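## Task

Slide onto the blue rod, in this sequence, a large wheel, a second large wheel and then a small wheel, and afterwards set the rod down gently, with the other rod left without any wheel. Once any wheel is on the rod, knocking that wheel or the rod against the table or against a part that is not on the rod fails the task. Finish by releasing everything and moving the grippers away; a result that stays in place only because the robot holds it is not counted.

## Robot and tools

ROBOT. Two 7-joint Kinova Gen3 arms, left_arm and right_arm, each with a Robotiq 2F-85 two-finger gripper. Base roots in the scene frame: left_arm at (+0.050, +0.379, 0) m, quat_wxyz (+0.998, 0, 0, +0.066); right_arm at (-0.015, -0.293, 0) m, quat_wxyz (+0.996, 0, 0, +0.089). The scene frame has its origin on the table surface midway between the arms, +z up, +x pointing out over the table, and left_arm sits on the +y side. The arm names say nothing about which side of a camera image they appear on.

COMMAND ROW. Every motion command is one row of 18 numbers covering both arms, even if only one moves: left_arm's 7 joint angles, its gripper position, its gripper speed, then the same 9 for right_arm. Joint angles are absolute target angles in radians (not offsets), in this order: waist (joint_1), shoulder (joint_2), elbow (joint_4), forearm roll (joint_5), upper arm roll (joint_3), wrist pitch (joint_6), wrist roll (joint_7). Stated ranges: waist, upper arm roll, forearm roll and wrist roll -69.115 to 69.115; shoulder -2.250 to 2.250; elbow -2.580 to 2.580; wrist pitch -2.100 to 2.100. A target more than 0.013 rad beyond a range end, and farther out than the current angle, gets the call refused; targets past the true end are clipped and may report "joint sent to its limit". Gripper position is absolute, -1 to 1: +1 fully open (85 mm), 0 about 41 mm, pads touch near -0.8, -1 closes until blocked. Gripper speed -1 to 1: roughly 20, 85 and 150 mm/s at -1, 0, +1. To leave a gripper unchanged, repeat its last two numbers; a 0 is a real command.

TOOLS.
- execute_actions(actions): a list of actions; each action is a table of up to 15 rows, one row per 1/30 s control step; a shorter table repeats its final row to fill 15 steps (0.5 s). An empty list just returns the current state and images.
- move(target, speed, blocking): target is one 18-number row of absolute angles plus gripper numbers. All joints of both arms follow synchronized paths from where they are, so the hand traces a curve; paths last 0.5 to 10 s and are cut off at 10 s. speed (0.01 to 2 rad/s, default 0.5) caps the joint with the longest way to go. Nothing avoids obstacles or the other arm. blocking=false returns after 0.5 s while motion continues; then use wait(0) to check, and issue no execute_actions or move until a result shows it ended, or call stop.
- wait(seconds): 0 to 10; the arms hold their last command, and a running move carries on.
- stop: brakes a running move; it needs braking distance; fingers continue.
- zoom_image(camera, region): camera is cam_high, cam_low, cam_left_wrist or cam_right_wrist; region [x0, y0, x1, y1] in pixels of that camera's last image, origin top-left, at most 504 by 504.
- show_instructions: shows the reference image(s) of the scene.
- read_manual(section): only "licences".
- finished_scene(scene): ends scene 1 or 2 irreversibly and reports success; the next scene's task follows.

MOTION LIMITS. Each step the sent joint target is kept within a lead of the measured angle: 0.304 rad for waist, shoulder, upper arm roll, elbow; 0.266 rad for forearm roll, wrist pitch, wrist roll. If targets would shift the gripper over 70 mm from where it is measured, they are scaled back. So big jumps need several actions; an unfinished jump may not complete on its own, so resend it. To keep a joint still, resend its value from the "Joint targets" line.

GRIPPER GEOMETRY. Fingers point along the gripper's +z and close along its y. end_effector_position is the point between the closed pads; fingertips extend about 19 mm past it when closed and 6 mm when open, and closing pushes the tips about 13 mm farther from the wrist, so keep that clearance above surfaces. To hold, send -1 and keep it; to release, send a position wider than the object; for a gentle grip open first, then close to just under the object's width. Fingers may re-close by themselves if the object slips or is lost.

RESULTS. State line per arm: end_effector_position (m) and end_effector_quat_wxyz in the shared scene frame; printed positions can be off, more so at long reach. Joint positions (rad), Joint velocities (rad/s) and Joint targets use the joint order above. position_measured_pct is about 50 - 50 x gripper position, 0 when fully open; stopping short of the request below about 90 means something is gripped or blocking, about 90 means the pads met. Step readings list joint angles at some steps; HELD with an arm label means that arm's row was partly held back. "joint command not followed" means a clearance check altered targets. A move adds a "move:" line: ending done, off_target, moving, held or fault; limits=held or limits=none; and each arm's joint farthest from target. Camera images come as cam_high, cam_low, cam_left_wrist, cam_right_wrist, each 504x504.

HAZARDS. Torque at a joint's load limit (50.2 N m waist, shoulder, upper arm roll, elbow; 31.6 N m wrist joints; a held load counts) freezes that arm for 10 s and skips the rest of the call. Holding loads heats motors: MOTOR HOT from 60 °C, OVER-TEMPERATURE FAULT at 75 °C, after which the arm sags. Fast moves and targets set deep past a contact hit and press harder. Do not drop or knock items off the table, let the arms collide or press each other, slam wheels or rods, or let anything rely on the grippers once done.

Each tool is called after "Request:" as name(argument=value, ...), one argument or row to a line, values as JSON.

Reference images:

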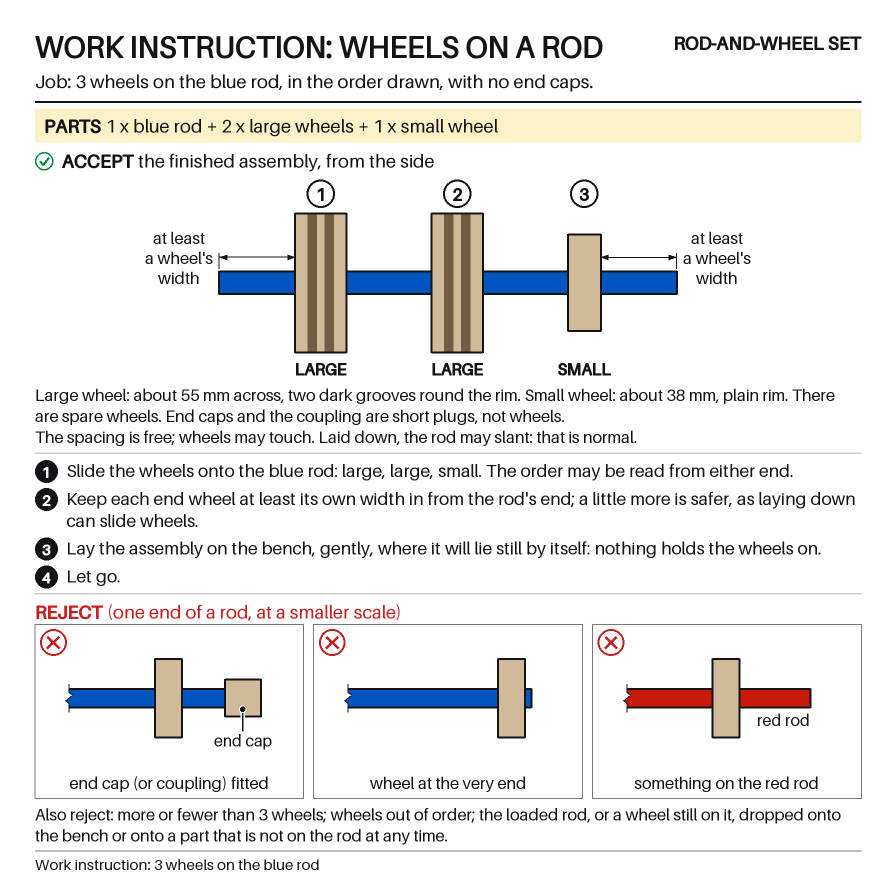

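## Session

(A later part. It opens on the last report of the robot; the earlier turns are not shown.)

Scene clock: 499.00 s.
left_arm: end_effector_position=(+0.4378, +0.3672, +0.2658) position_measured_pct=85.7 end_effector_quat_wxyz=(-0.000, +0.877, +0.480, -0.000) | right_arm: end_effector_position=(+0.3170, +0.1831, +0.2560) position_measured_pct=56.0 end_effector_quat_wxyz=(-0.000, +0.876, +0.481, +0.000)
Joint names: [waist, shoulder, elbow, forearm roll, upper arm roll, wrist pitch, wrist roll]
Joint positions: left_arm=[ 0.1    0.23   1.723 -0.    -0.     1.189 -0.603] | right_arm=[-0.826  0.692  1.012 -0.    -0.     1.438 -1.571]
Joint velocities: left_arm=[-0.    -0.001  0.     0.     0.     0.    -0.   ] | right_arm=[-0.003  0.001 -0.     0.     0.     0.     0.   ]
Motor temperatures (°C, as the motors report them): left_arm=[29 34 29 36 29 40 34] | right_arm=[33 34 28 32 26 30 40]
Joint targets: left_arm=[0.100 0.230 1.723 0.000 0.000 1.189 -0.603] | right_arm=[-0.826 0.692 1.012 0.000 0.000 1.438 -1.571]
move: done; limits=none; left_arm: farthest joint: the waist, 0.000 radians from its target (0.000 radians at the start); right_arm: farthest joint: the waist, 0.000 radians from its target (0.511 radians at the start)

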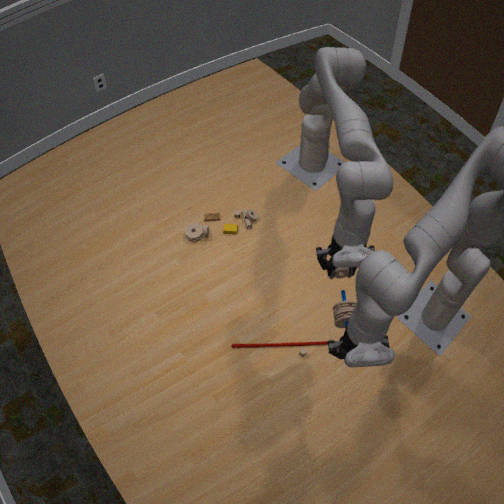

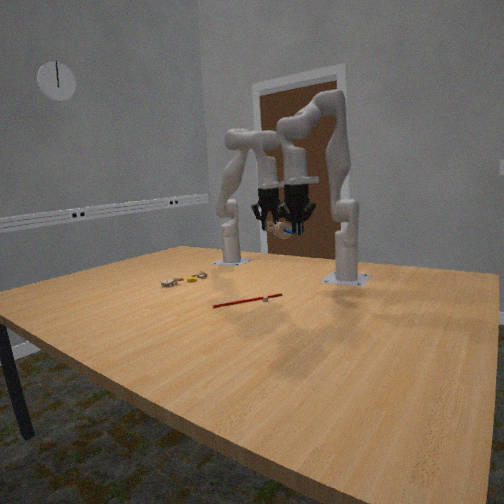

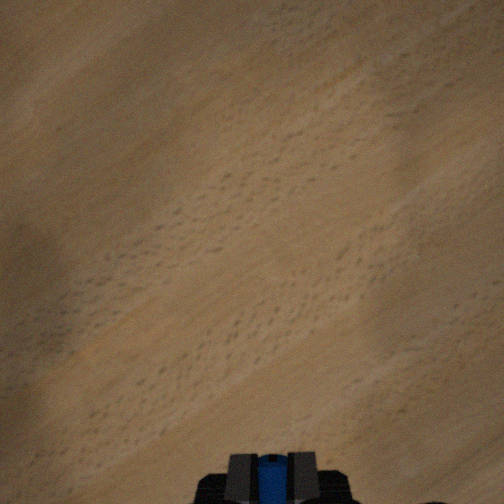

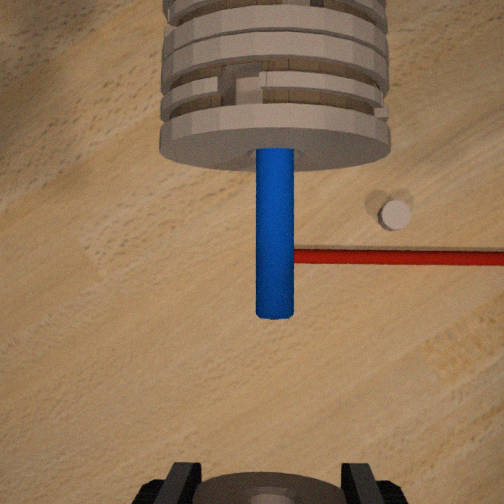

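Request:
move(
  target=[0.0997,0.23,1.7229,0,0,1.1887,-0.6032,-1,0,-0.8248,0.7497,0.9023,0,0,1.4896,-1.5708,-1,-0.5],
  speed=0.15,
)

Request:
zoom_image(
  camera="cam_low",
  region=[250,200,310,245],
)

Request:
zoom_image(
  camera="cam_high",
  region=[310,250,380,320],
)

Scene clock: 505.27 s.
left_arm: end_effector_position=(+0.4378, +0.3672, +0.2658) position_measured_pct=85.7 end_effector_quat_wxyz=(-0.000, +0.877, +0.480, -0.000) | right_arm: end_effector_position=(+0.3284, +0.1995, +0.2561) position_measured_pct=56.0 end_effector_quat_wxyz=(-0.000, +0.877, +0.481, +0.000)
Joint names: [waist, shoulder, elbow, forearm roll, upper arm roll, wrist pitch, wrist roll]
Joint positions: left_arm=[ 0.1    0.23   1.723 -0.    -0.     1.189 -0.603] | right_arm=[-0.825  0.749  0.902  0.     0.     1.49  -1.571]
Joint velocities: left_arm=[-0. -0. -0.  0.  0.  0. -0.] | right_arm=[ 0.     0.002  0.001  0.001 -0.     0.     0.   ]
Motor temperatures (°C, as the motors report them): left_arm=[29 34 29 36 29 40 34] | right_arm=[33 34 28 32 26 30 40]
Joint targets: left_arm=[0.100 0.230 1.723 0.000 0.000 1.189 -0.603] | right_arm=[-0.825 0.750 0.902 0.000 0.000 1.490 -1.571]
move: done; limits=none; left_arm: farthest joint: the waist, 0.000 radians from its target (0.000 radians at the start); right_arm: farthest joint: the waist, 0.000 radians from its target (0.001 radians at the start)

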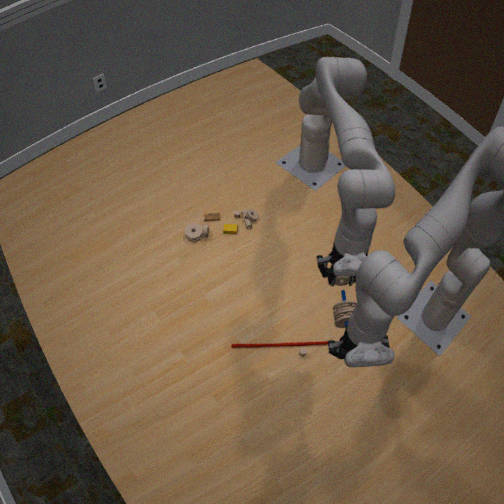

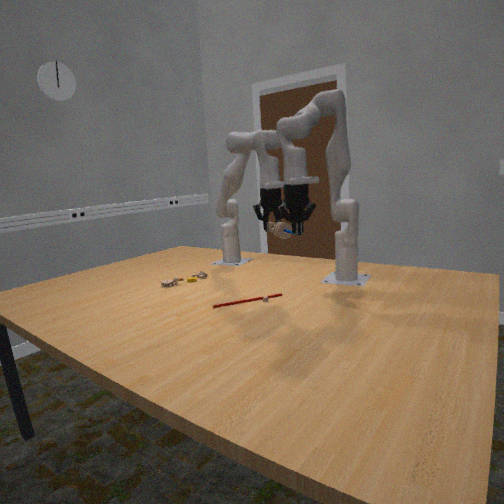

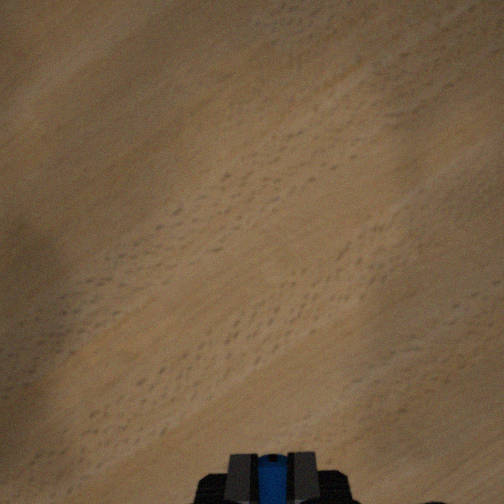

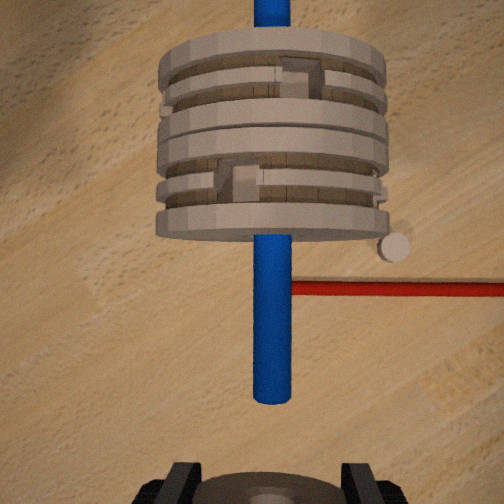

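Region (250, 200, 310, 245) of cam_low's 504x504 image, scaled by 8.400, with more detail than that image has; it fills the top 378 rows of this view, and the rest is white.

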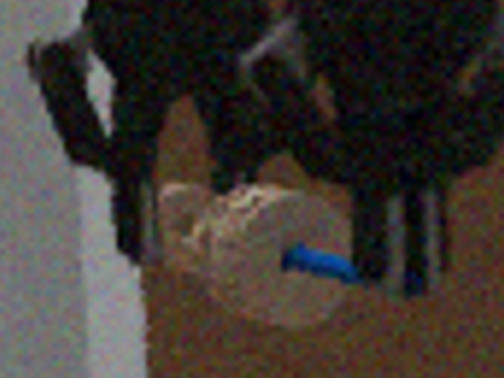

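Region (310, 250, 380, 320) of cam_high's 504x504 image, scaled by 7.200, with more detail than that image has.

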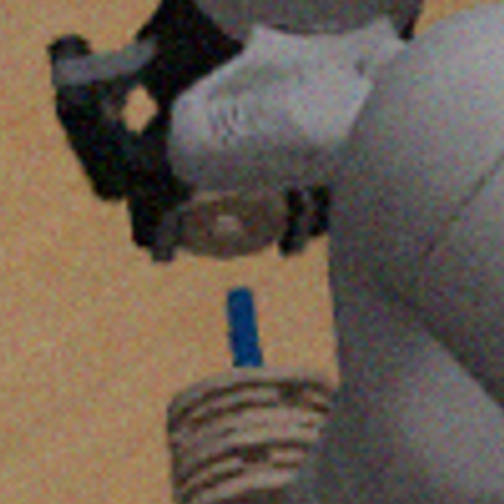

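Request:
move(
  target=[0.0997,0.23,1.7229,0,0,1.1887,-0.6032,-1,0,-0.8248,0.7968,0.8111,0,0,1.5337,-1.5708,-1,-0.5],
  speed=0.1,
)

Request:
zoom_image(
  camera="cam_high",
  region=[310,250,380,320],
)

Scene clock: 510.17 s.
left_arm: end_effector_position=(+0.4378, +0.3672, +0.2658) position_measured_pct=85.7 end_effector_quat_wxyz=(-0.000, +0.877, +0.480, -0.000) | right_arm: end_effector_position=(+0.3364, +0.2122, +0.2561) position_measured_pct=56.0 end_effector_quat_wxyz=(-0.000, +0.877, +0.481, +0.000)
Joint names: [waist, shoulder, elbow, forearm roll, upper arm roll, wrist pitch, wrist roll]
Joint positions: left_arm=[ 0.1    0.23   1.723 -0.    -0.     1.189 -0.603] | right_arm=[-0.825  0.797  0.811  0.     0.     1.534 -1.571]
Joint velocities: left_arm=[-0.001 -0.    -0.     0.     0.     0.     0.   ] | right_arm=[-0.     0.002 -0.     0.     0.     0.    -0.   ]
Motor temperatures (°C, as the motors report them): left_arm=[29 34 29 36 29 40 34] | right_arm=[33 34 28 32 26 30 40]
Joint targets: left_arm=[0.100 0.230 1.723 0.000 0.000 1.189 -0.603] | right_arm=[-0.825 0.797 0.811 0.000 0.000 1.534 -1.571]
move: done; limits=none; left_arm: farthest joint: the waist, 0.000 radians from its target (0.000 radians at the start); right_arm: farthest joint: the waist, 0.000 radians from its target (0.000 radians at the start)

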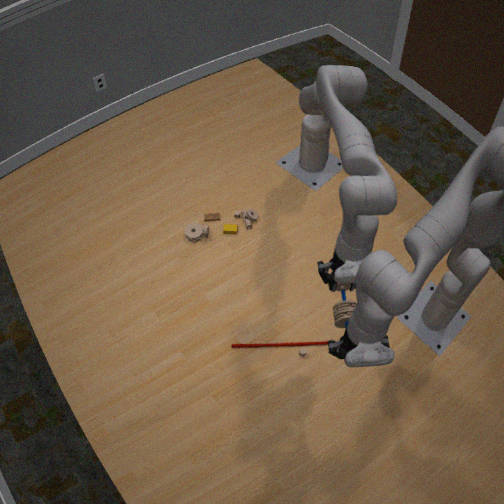

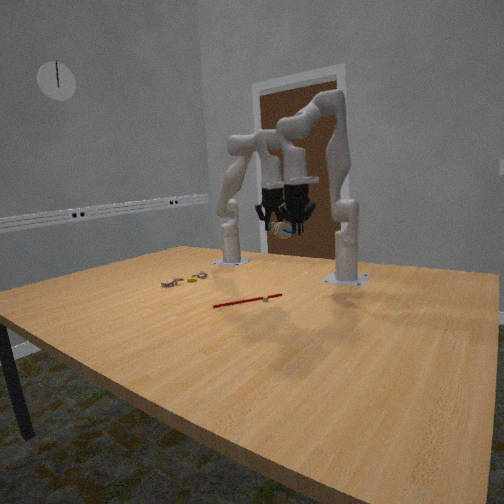

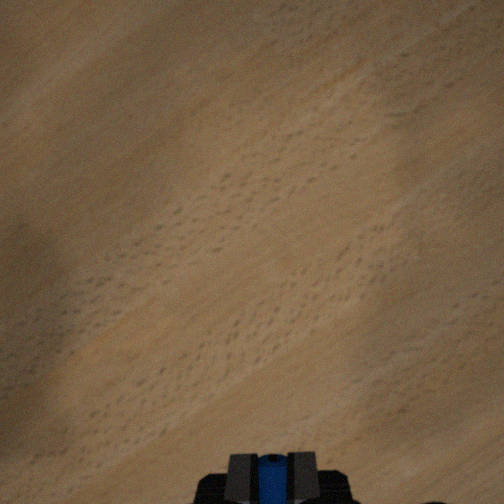

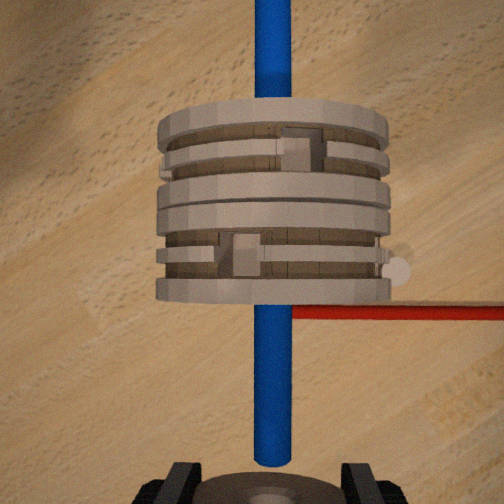

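Region (310, 250, 380, 320) of cam_high's 504x504 image, scaled by 7.200, with more detail than that image has.

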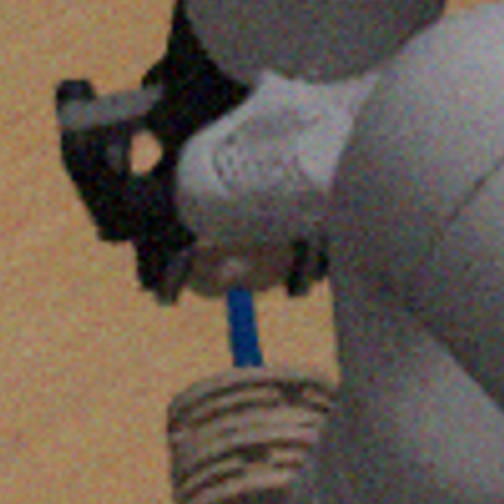

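Request:
move(
  target=[0.0997,0.23,1.7229,0,0,1.1887,-0.6032,-1,0,-0.8248,0.8484,0.7087,0,0,1.5845,-1.5708,-1,-0.5],
  speed=0.05,
)

Request:
zoom_image(
  camera="cam_low",
  region=[250,200,310,245],
)

Scene clock: 514.90 s.
left_arm: end_effector_position=(+0.4378, +0.3672, +0.2658) position_measured_pct=85.7 end_effector_quat_wxyz=(-0.000, +0.877, +0.480, -0.000) | right_arm: end_effector_position=(+0.3445, +0.2248, +0.2561) position_measured_pct=56.0 end_effector_quat_wxyz=(-0.000, +0.877, +0.481, +0.000)
Joint names: [waist, shoulder, elbow, forearm roll, upper arm roll, wrist pitch, wrist roll]
Joint positions: left_arm=[ 0.1    0.23   1.723 -0.    -0.     1.189 -0.603] | right_arm=[-0.825  0.848  0.709  0.     0.     1.584 -1.571]
Joint velocities: left_arm=[ 0.    -0.     0.    -0.     0.     0.001  0.   ] | right_arm=[ 0.001  0.001 -0.004 -0.    -0.     0.     0.   ]
Motor temperatures (°C, as the motors report them): left_arm=[29 34 29 36 29 40 34] | right_arm=[33 34 28 32 26 30 40]
Joint targets: left_arm=[0.100 0.230 1.723 0.000 0.000 1.189 -0.603] | right_arm=[-0.825 0.848 0.709 0.000 0.000 1.584 -1.571]
move: done; limits=none; left_arm: farthest joint: the waist, 0.000 radians from its target (0.000 radians at the start); right_arm: farthest joint: the waist, 0.000 radians from its target (0.000 radians at the start)

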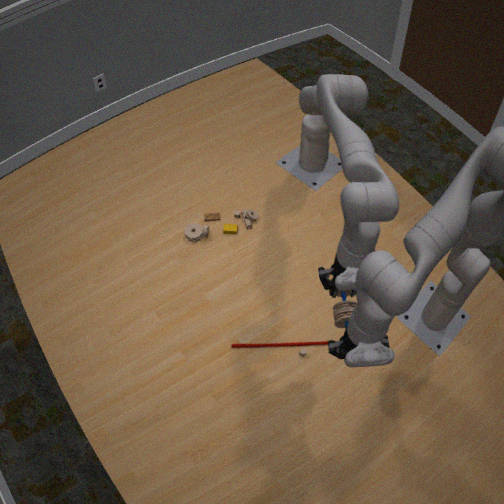

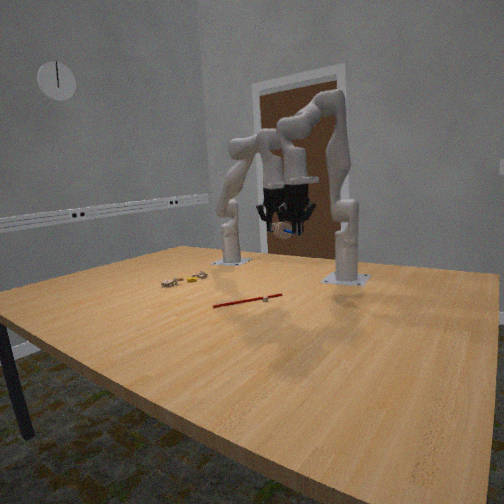

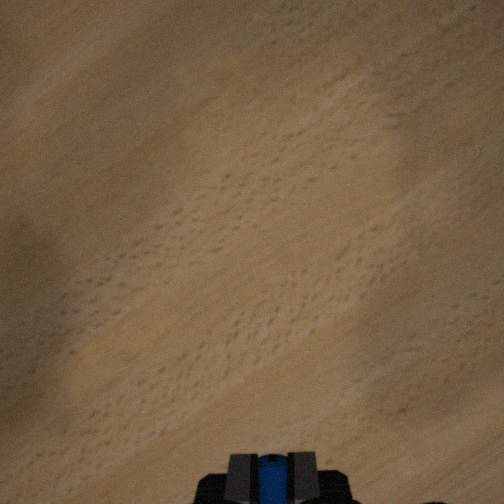

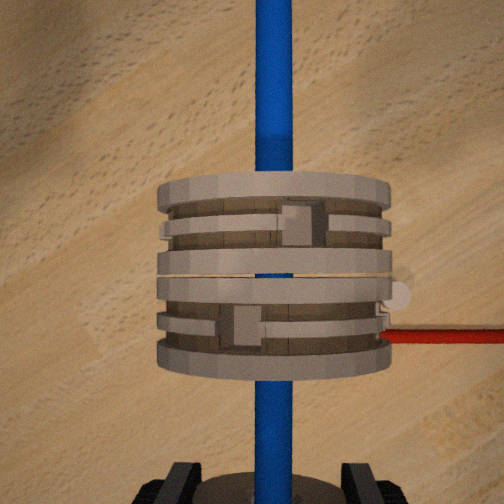

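Region (250, 200, 310, 245) of cam_low's 504x504 image, scaled by 8.400, with more detail than that image has; it fills the top 378 rows of this view, and the rest is white.

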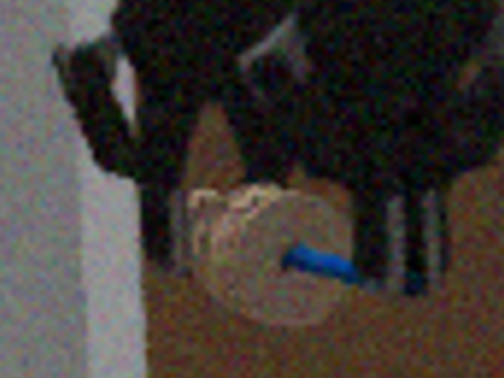

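Request:
move(
  target=[0.0997,0.23,1.7229,0,0,1.1887,-0.6032,-1,0,-0.8248,0.9075,0.5888,0,0,1.6453,-1.5708,-1,-0.5],
  speed=0.06,
)

Request:
zoom_image(
  camera="cam_low",
  region=[230,130,330,250],
)

Scene clock: 520.90 s.
left_arm: end_effector_position=(+0.4378, +0.3672, +0.2658) position_measured_pct=85.7 end_effector_quat_wxyz=(-0.000, +0.877, +0.480, -0.000) | right_arm: end_effector_position=(+0.3526, +0.2375, +0.2560) position_measured_pct=56.0 end_effector_quat_wxyz=(+0.000, +0.877, +0.481, +0.000)
Joint names: [waist, shoulder, elbow, forearm roll, upper arm roll, wrist pitch, wrist roll]
Joint positions: left_arm=[ 0.1    0.23   1.723 -0.    -0.     1.189 -0.603] | right_arm=[-0.825  0.907  0.589  0.     0.     1.645 -1.571]
Joint velocities: left_arm=[ 0. -0. -0. -0. -0.  0.  0.] | right_arm=[ 0.     0.001 -0.002  0.    -0.     0.     0.   ]
Motor temperatures (°C, as the motors report them): left_arm=[29 34 29 36 29 40 34] | right_arm=[33 34 28 32 26 30 40]
Joint targets: left_arm=[0.100 0.230 1.723 0.000 0.000 1.189 -0.603] | right_arm=[-0.825 0.907 0.589 0.000 0.000 1.645 -1.571]
move: done; limits=none; left_arm: farthest joint: the waist, 0.000 radians from its target (0.000 radians at the start); right_arm: farthest joint: the waist, 0.000 radians from its target (0.000 radians at the start)

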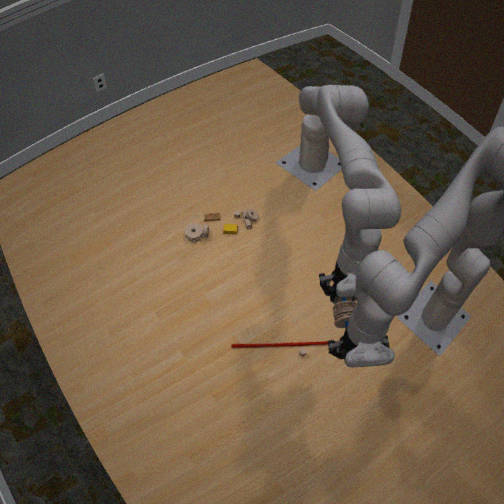

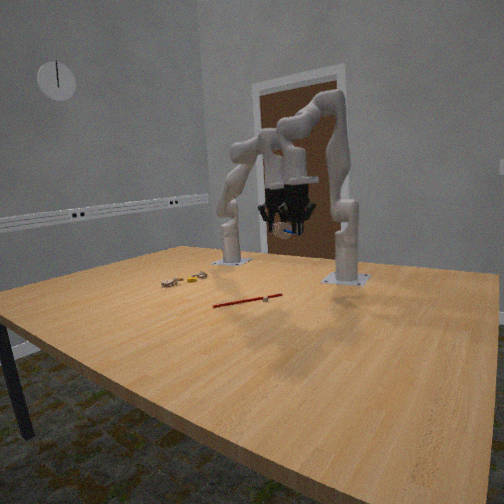

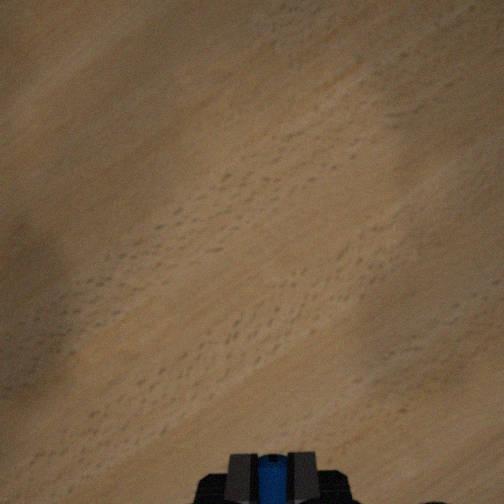

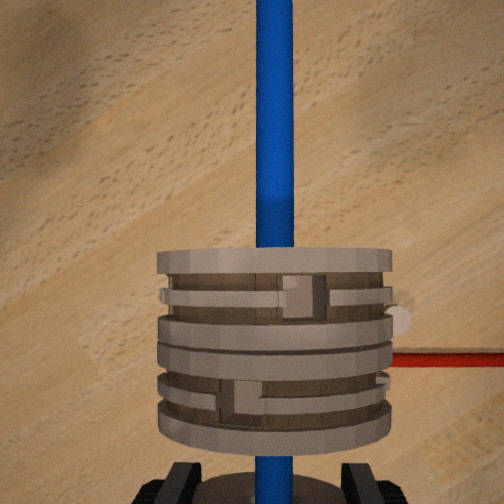

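Region (230, 130, 330, 250) of cam_low's 504x504 image, scaled by 4.200, with more detail than that image has.

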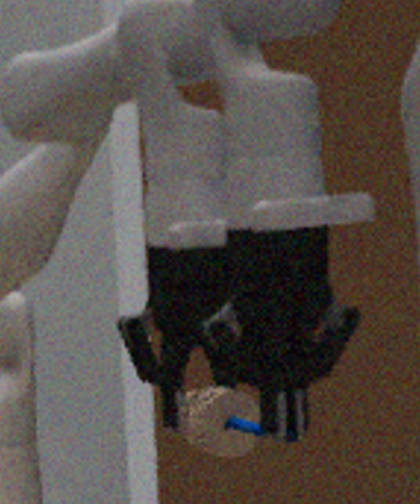

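Request:
move(
  target=[0.0997,0.23,1.7229,0,0,1.1887,-0.6032,-1,0,-0.8248,0.9795,0.4382,0,0,1.7239,-1.5708,-1,-0.5],
  speed=0.07,
)

Scene clock: 528.17 s.
left_arm: end_effector_position=(+0.4379, +0.3673, +0.2659) position_measured_pct=85.7 end_effector_quat_wxyz=(-0.000, +0.877, +0.480, -0.000) | right_arm: end_effector_position=(+0.3606, +0.2500, +0.2560) position_measured_pct=56.0 end_effector_quat_wxyz=(+0.000, +0.877, +0.481, -0.000)
Joint names: [waist, shoulder, elbow, forearm roll, upper arm roll, wrist pitch, wrist roll]
Joint positions: left_arm=[ 0.1    0.23   1.723 -0.    -0.     1.189 -0.603] | right_arm=[-0.825  0.979  0.438  0.     0.     1.724 -1.571]
Joint velocities: left_arm=[ 0.     0.    -0.    -0.    -0.     0.     0.001] | right_arm=[ 0.     0.001  0.001  0.    -0.     0.     0.   ]
Motor temperatures (°C, as the motors report them): left_arm=[29 34 29 36 29 40 34] | right_arm=[33 34 28 32 26 30 40]
Joint targets: left_arm=[0.100 0.230 1.723 0.000 0.000 1.189 -0.603] | right_arm=[-0.825 0.979 0.438 0.000 0.000 1.724 -1.571]
move: done; limits=none; left_arm: farthest joint: the waist, 0.000 radians from its target (0.000 radians at the start); right_arm: farthest joint: the waist, 0.000 radians from its target (0.000 radians at the start)

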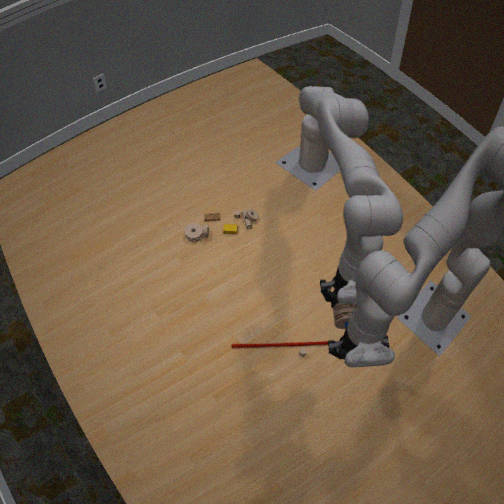

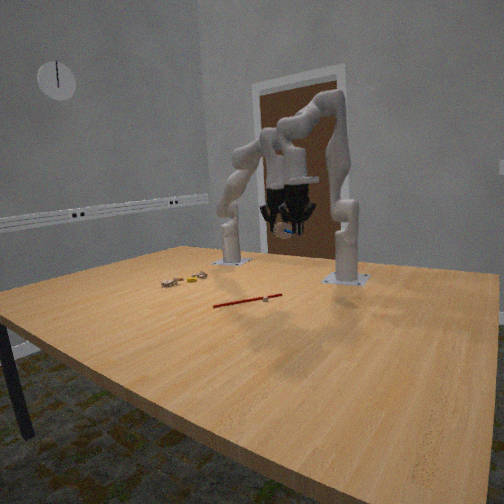

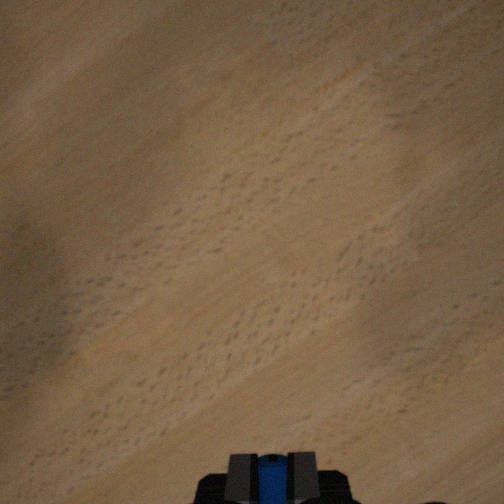

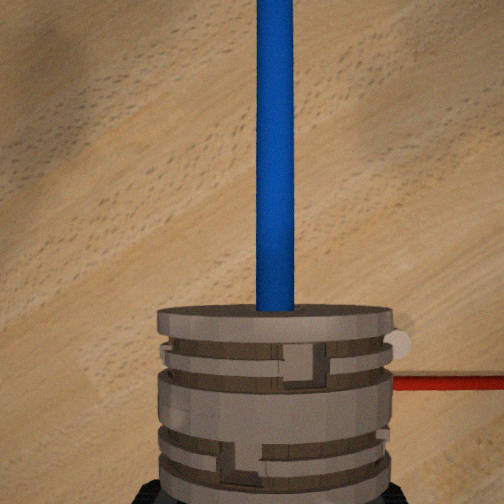

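Request:
execute_actions(
  actions=[
    [[0.0997,0.23,1.7229,0,0,1.1887,-0.6032,-1,0,-0.8248,0.9795,0.4382,0,0,1.7239,-1.5708,0.3,-0.5]],
    [[0.0997,0.23,1.7229,0,0,1.1887,-0.6032,-1,0,-0.8248,0.9795,0.4382,0,0,1.7239,-1.5708,0.3,-0.5]],
  ],
)

Request:
move(
  target=[0.0997,0.23,1.7229,0,0,1.1887,-0.6032,-1,0,-0.8248,0.7497,0.9023,0,0,1.4896,-1.5708,0.3,-0.5],
  speed=0.25,
)

Scene clock: 531.80 s.
left_arm: end_effector_position=(+0.4378, +0.3672, +0.2658) position_measured_pct=85.7 end_effector_quat_wxyz=(-0.000, +0.877, +0.480, -0.000) | right_arm: end_effector_position=(+0.3606, +0.2501, +0.2560) position_measured_pct=34.9 end_effector_quat_wxyz=(+0.000, +0.877, +0.481, -0.000)
Joint names: [waist, shoulder, elbow, forearm roll, upper arm roll, wrist pitch, wrist roll]
Joint positions: left_arm=[ 0.1    0.23   1.723 -0.    -0.     1.189 -0.603] | right_arm=[-0.825  0.98   0.438 -0.    -0.     1.724 -1.571]
Joint velocities: left_arm=[ 0.001 -0.001  0.001  0.001  0.    -0.001  0.   ] | right_arm=[ 0.     0.    -0.002  0.    -0.    -0.    -0.   ]
Motor temperatures (°C, as the motors report them): left_arm=[29 34 29 36 29 40 34] | right_arm=[33 34 28 32 26 30 40]
Joint targets: left_arm=[0.100 0.230 1.723 0.000 0.000 1.189 -0.603] | right_arm=[-0.825 0.979 0.438 0.000 0.000 1.724 -1.571]
Step readings (joint positions; steps 1 to 15: 1st action; 16 to 30: 2nd action):
0: left_arm=[0.100 0.230 1.723 -0.000 -0.000 1.189 -0.603] | right_arm=[-0.825 0.979 0.438 0.000 0.000 1.724 -1.571]
1: left_arm=[0.100 0.230 1.723 -0.000 -0.000 1.189 -0.603] | right_arm=[-0.825 0.979 0.438 0.000 0.000 1.724 -1.571]
2: left_arm=[0.100 0.230 1.723 -0.000 -0.000 1.189 -0.603] | right_arm=[-0.825 0.979 0.438 0.000 0.000 1.724 -1.571]
4: left_arm=[0.100 0.230 1.723 -0.000 -0.000 1.189 -0.603] | right_arm=[-0.825 0.980 0.438 0.000 0.000 1.724 -1.571]
8: left_arm=[0.100 0.230 1.723 -0.000 -0.000 1.189 -0.603] | right_arm=[-0.825 0.980 0.438 -0.000 0.000 1.724 -1.571]
15: left_arm=[0.100 0.230 1.723 -0.000 -0.000 1.189 -0.603] | right_arm=[-0.825 0.980 0.438 -0.000 -0.000 1.724 -1.571]
16: left_arm=[0.100 0.230 1.723 -0.000 -0.000 1.189 -0.603] | right_arm=[-0.825 0.980 0.438 -0.000 -0.000 1.724 -1.571]
17: left_arm=[0.100 0.230 1.723 -0.000 -0.000 1.189 -0.603] | right_arm=[-0.825 0.980 0.438 -0.000 -0.000 1.724 -1.571]
19: left_arm=[0.100 0.230 1.723 -0.000 -0.000 1.189 -0.603] | right_arm=[-0.825 0.980 0.438 -0.000 -0.000 1.724 -1.571]
23: left_arm=[0.100 0.230 1.723 -0.000 -0.000 1.189 -0.603] | right_arm=[-0.825 0.980 0.438 -0.000 -0.000 1.724 -1.571]
30: Joint positions above

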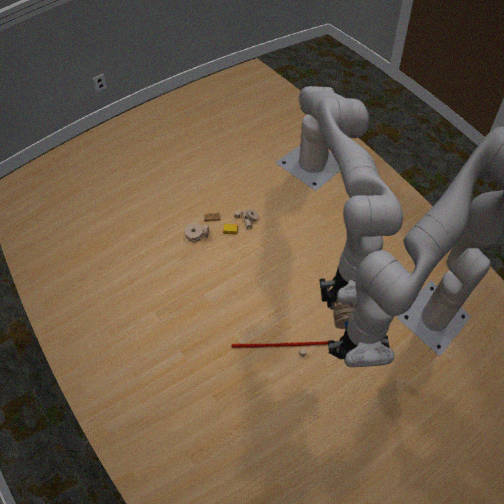

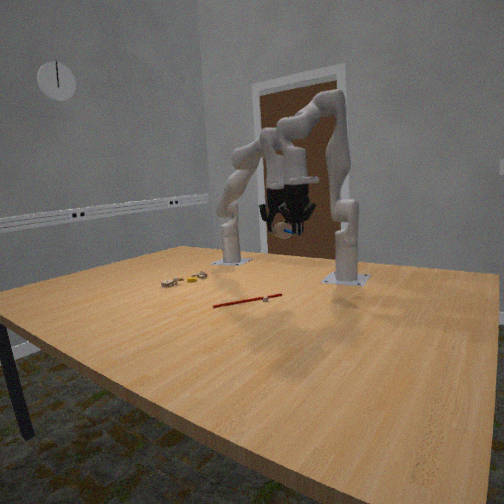

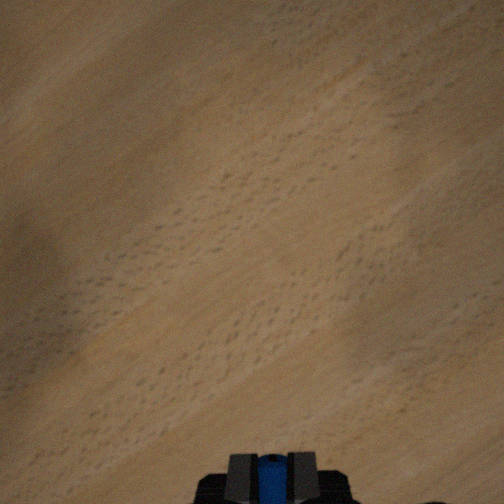

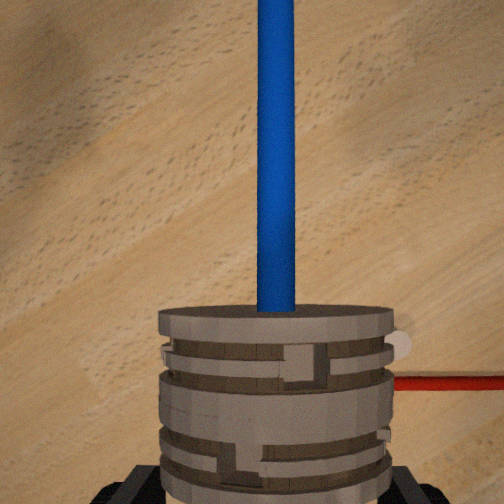

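Scene clock: 534.07 s.
left_arm: end_effector_position=(+0.4378, +0.3672, +0.2658) position_measured_pct=85.7 end_effector_quat_wxyz=(-0.000, +0.877, +0.480, -0.000) | right_arm: end_effector_position=(+0.3284, +0.1995, +0.2558) position_measured_pct=34.9 end_effector_quat_wxyz=(+0.000, +0.877, +0.481, -0.000)
Joint names: [waist, shoulder, elbow, forearm roll, upper arm roll, wrist pitch, wrist roll]
Joint positions: left_arm=[ 0.1    0.23   1.723 -0.    -0.     1.189 -0.603] | right_arm=[-0.825  0.75   0.902 -0.     0.     1.49  -1.571]
Joint velocities: left_arm=[-0.002 -0.    -0.    -0.    -0.    -0.     0.   ] | right_arm=[ 0.    -0.003  0.001  0.     0.    -0.     0.   ]
Motor temperatures (°C, as the motors report them): left_arm=[29 34 29 36 29 40 34] | right_arm=[33 34 28 32 26 30 40]
Joint targets: left_arm=[0.100 0.230 1.723 0.000 0.000 1.189 -0.603] | right_arm=[-0.825 0.750 0.902 0.000 0.000 1.490 -1.571]
move: done; limits=none; left_arm: farthest joint: the waist, 0.000 radians from its target (0.000 radians at the start); right_arm: farthest joint: the waist, 0.000 radians from its target (0.000 radians at the start)

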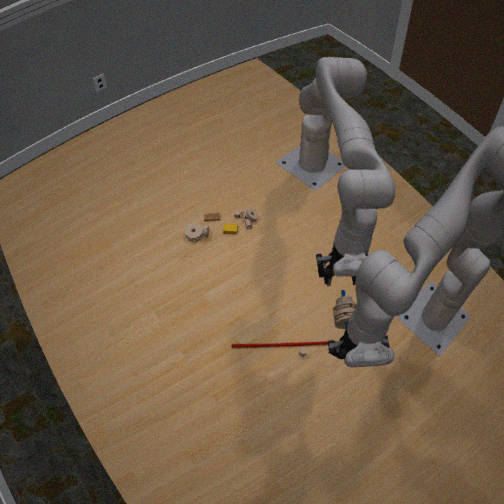

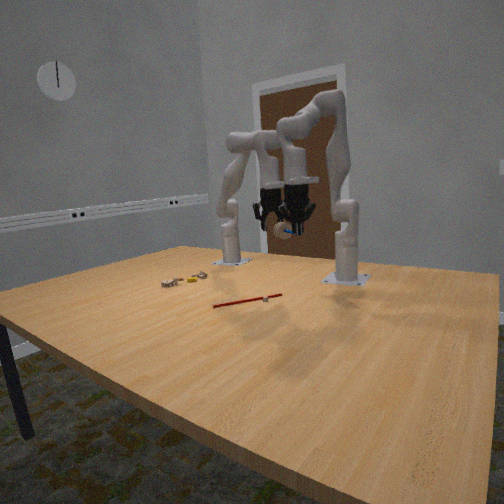

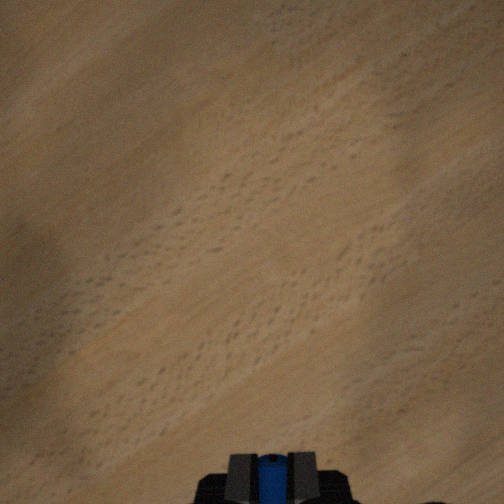

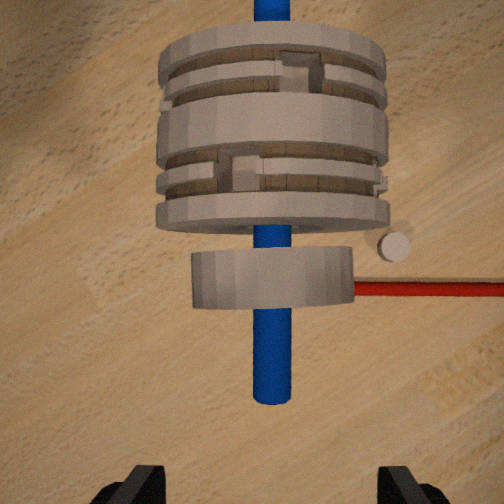

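Request:
move(
  target=[-0.085,0.3628,1.5345,0,0,1.2443,-0.7879,-1,0,0.0,0.3,1.6,0,0,1.24,-1.5708,0.3,-0.5],
  speed=0.6,
)

Request:
move(
  target=[-0.085,0.6498,1.8326,0,0,0.6592,-0.7879,-1,0,0.0,0.3,1.6,0,0,1.24,-1.5708,0.3,-0.5],
  speed=0.3,
)

Request:
zoom_image(
  camera="cam_low",
  region=[250,240,400,340],
)

Scene clock: 549.47 s.
left_arm: end_effector_position=(+0.4915, +0.4515, +0.2659) position_measured_pct=85.7 end_effector_quat_wxyz=(-0.000, +0.877, +0.480, -0.000) | right_arm: end_effector_position=(+0.4050, -0.2424, +0.2738) position_measured_pct=34.9 end_effector_quat_wxyz=(-0.000, +0.996, +0.089, +0.001)
Joint names: [waist, shoulder, elbow, forearm roll, upper arm roll, wrist pitch, wrist roll]
Joint positions: left_arm=[-0.085  0.363  1.535 -0.    -0.     1.244 -0.788] | right_arm=[-0.     0.3    1.6    0.     0.     1.24  -1.571]
Joint velocities: left_arm=[-0.    -0.     0.    -0.001 -0.     0.001 -0.   ] | right_arm=[ 0.003 -0.001  0.001  0.001 -0.    -0.     0.   ]
Motor temperatures (°C, as the motors report them): left_arm=[29 34 29 36 29 40 34] | right_arm=[33 34 28 32 26 30 40]
Joint targets: left_arm=[-0.085 0.363 1.534 0.000 0.000 1.244 -0.788] | right_arm=[0.000 0.300 1.600 0.000 0.000 1.240 -1.571]
move: done; limits=none; left_arm: farthest joint: the waist, 0.000 radians from its target (0.185 radians at the start); right_arm: farthest joint: the waist, 0.000 radians from its target (0.825 radians at the start)

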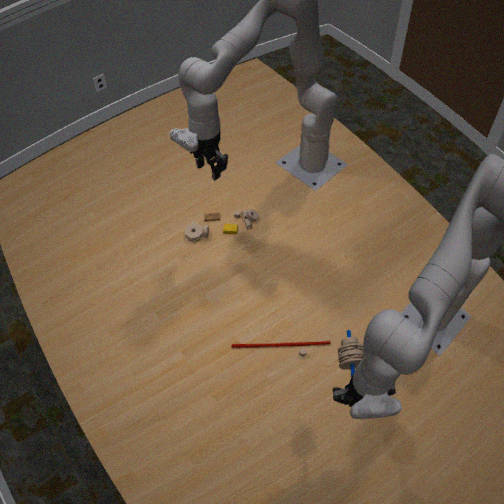

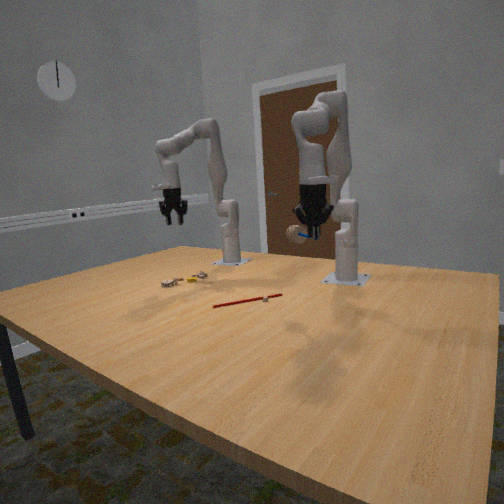

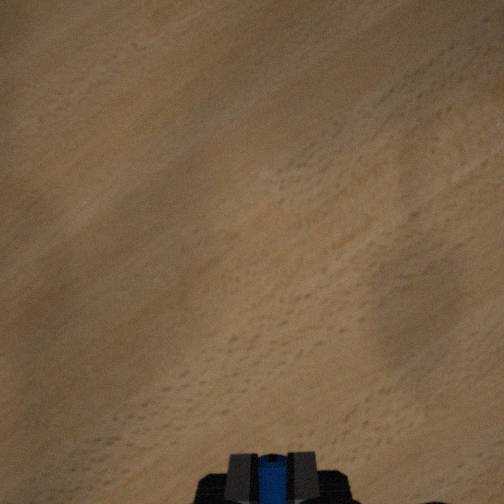

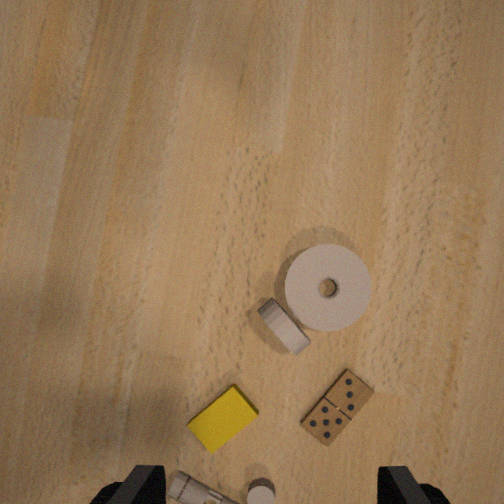

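Scene clock: 551.83 s.
left_arm: end_effector_position=(+0.4915, +0.4515, +0.0600) position_measured_pct=85.7 end_effector_quat_wxyz=(-0.000, +0.877, +0.480, -0.000) | right_arm: end_effector_position=(+0.4050, -0.2425, +0.2739) position_measured_pct=34.9 end_effector_quat_wxyz=(-0.000, +0.996, +0.089, +0.001)
Joint names: [waist, shoulder, elbow, forearm roll, upper arm roll, wrist pitch, wrist roll]
Joint positions: left_arm=[-0.085  0.65   1.833 -0.    -0.     0.659 -0.788] | right_arm=[-0.     0.3    1.6    0.    -0.     1.24  -1.571]
Joint velocities: left_arm=[ 0.     0.002  0.    -0.001  0.     0.    -0.   ] | right_arm=[-0.     0.     0.001 -0.001 -0.    -0.     0.   ]
Motor temperatures (°C, as the motors report them): left_arm=[29 34 29 36 29 40 34] | right_arm=[33 34 28 32 26 30 40]
Joint targets: left_arm=[-0.085 0.650 1.833 0.000 0.000 0.659 -0.788] | right_arm=[0.000 0.300 1.600 0.000 0.000 1.240 -1.571]
move: done; limits=none; left_arm: farthest joint: the waist, 0.000 radians from its target (0.000 radians at the start); right_arm: farthest joint: the waist, 0.000 radians from its target (0.000 radians at the start)

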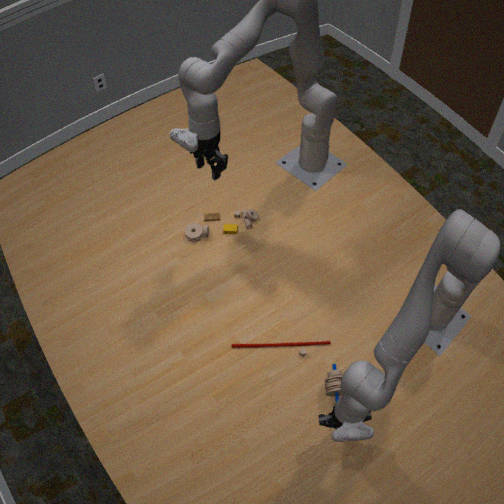

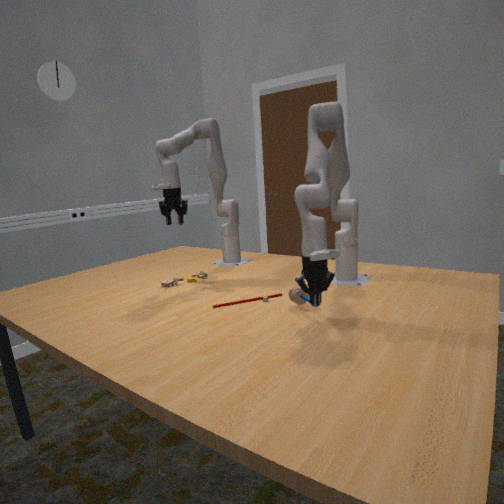

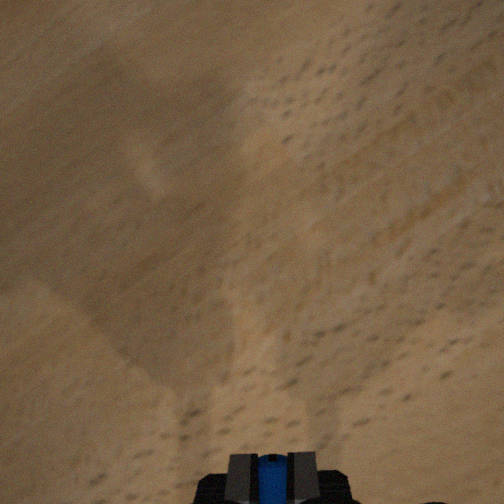

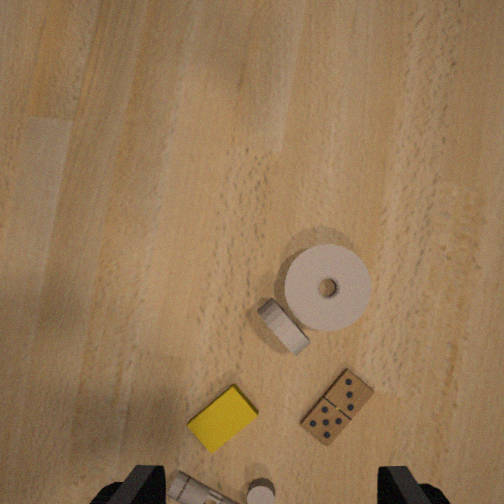

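Region (250, 240, 400, 340) of cam_low's 504x504 image, scaled by 3.360, with more detail than that image has.

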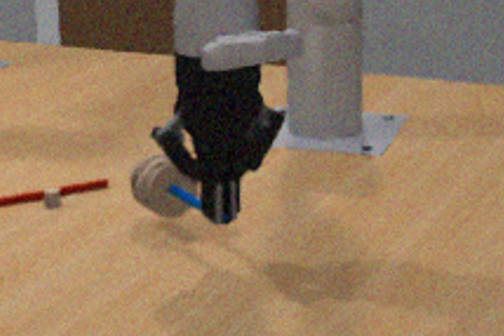

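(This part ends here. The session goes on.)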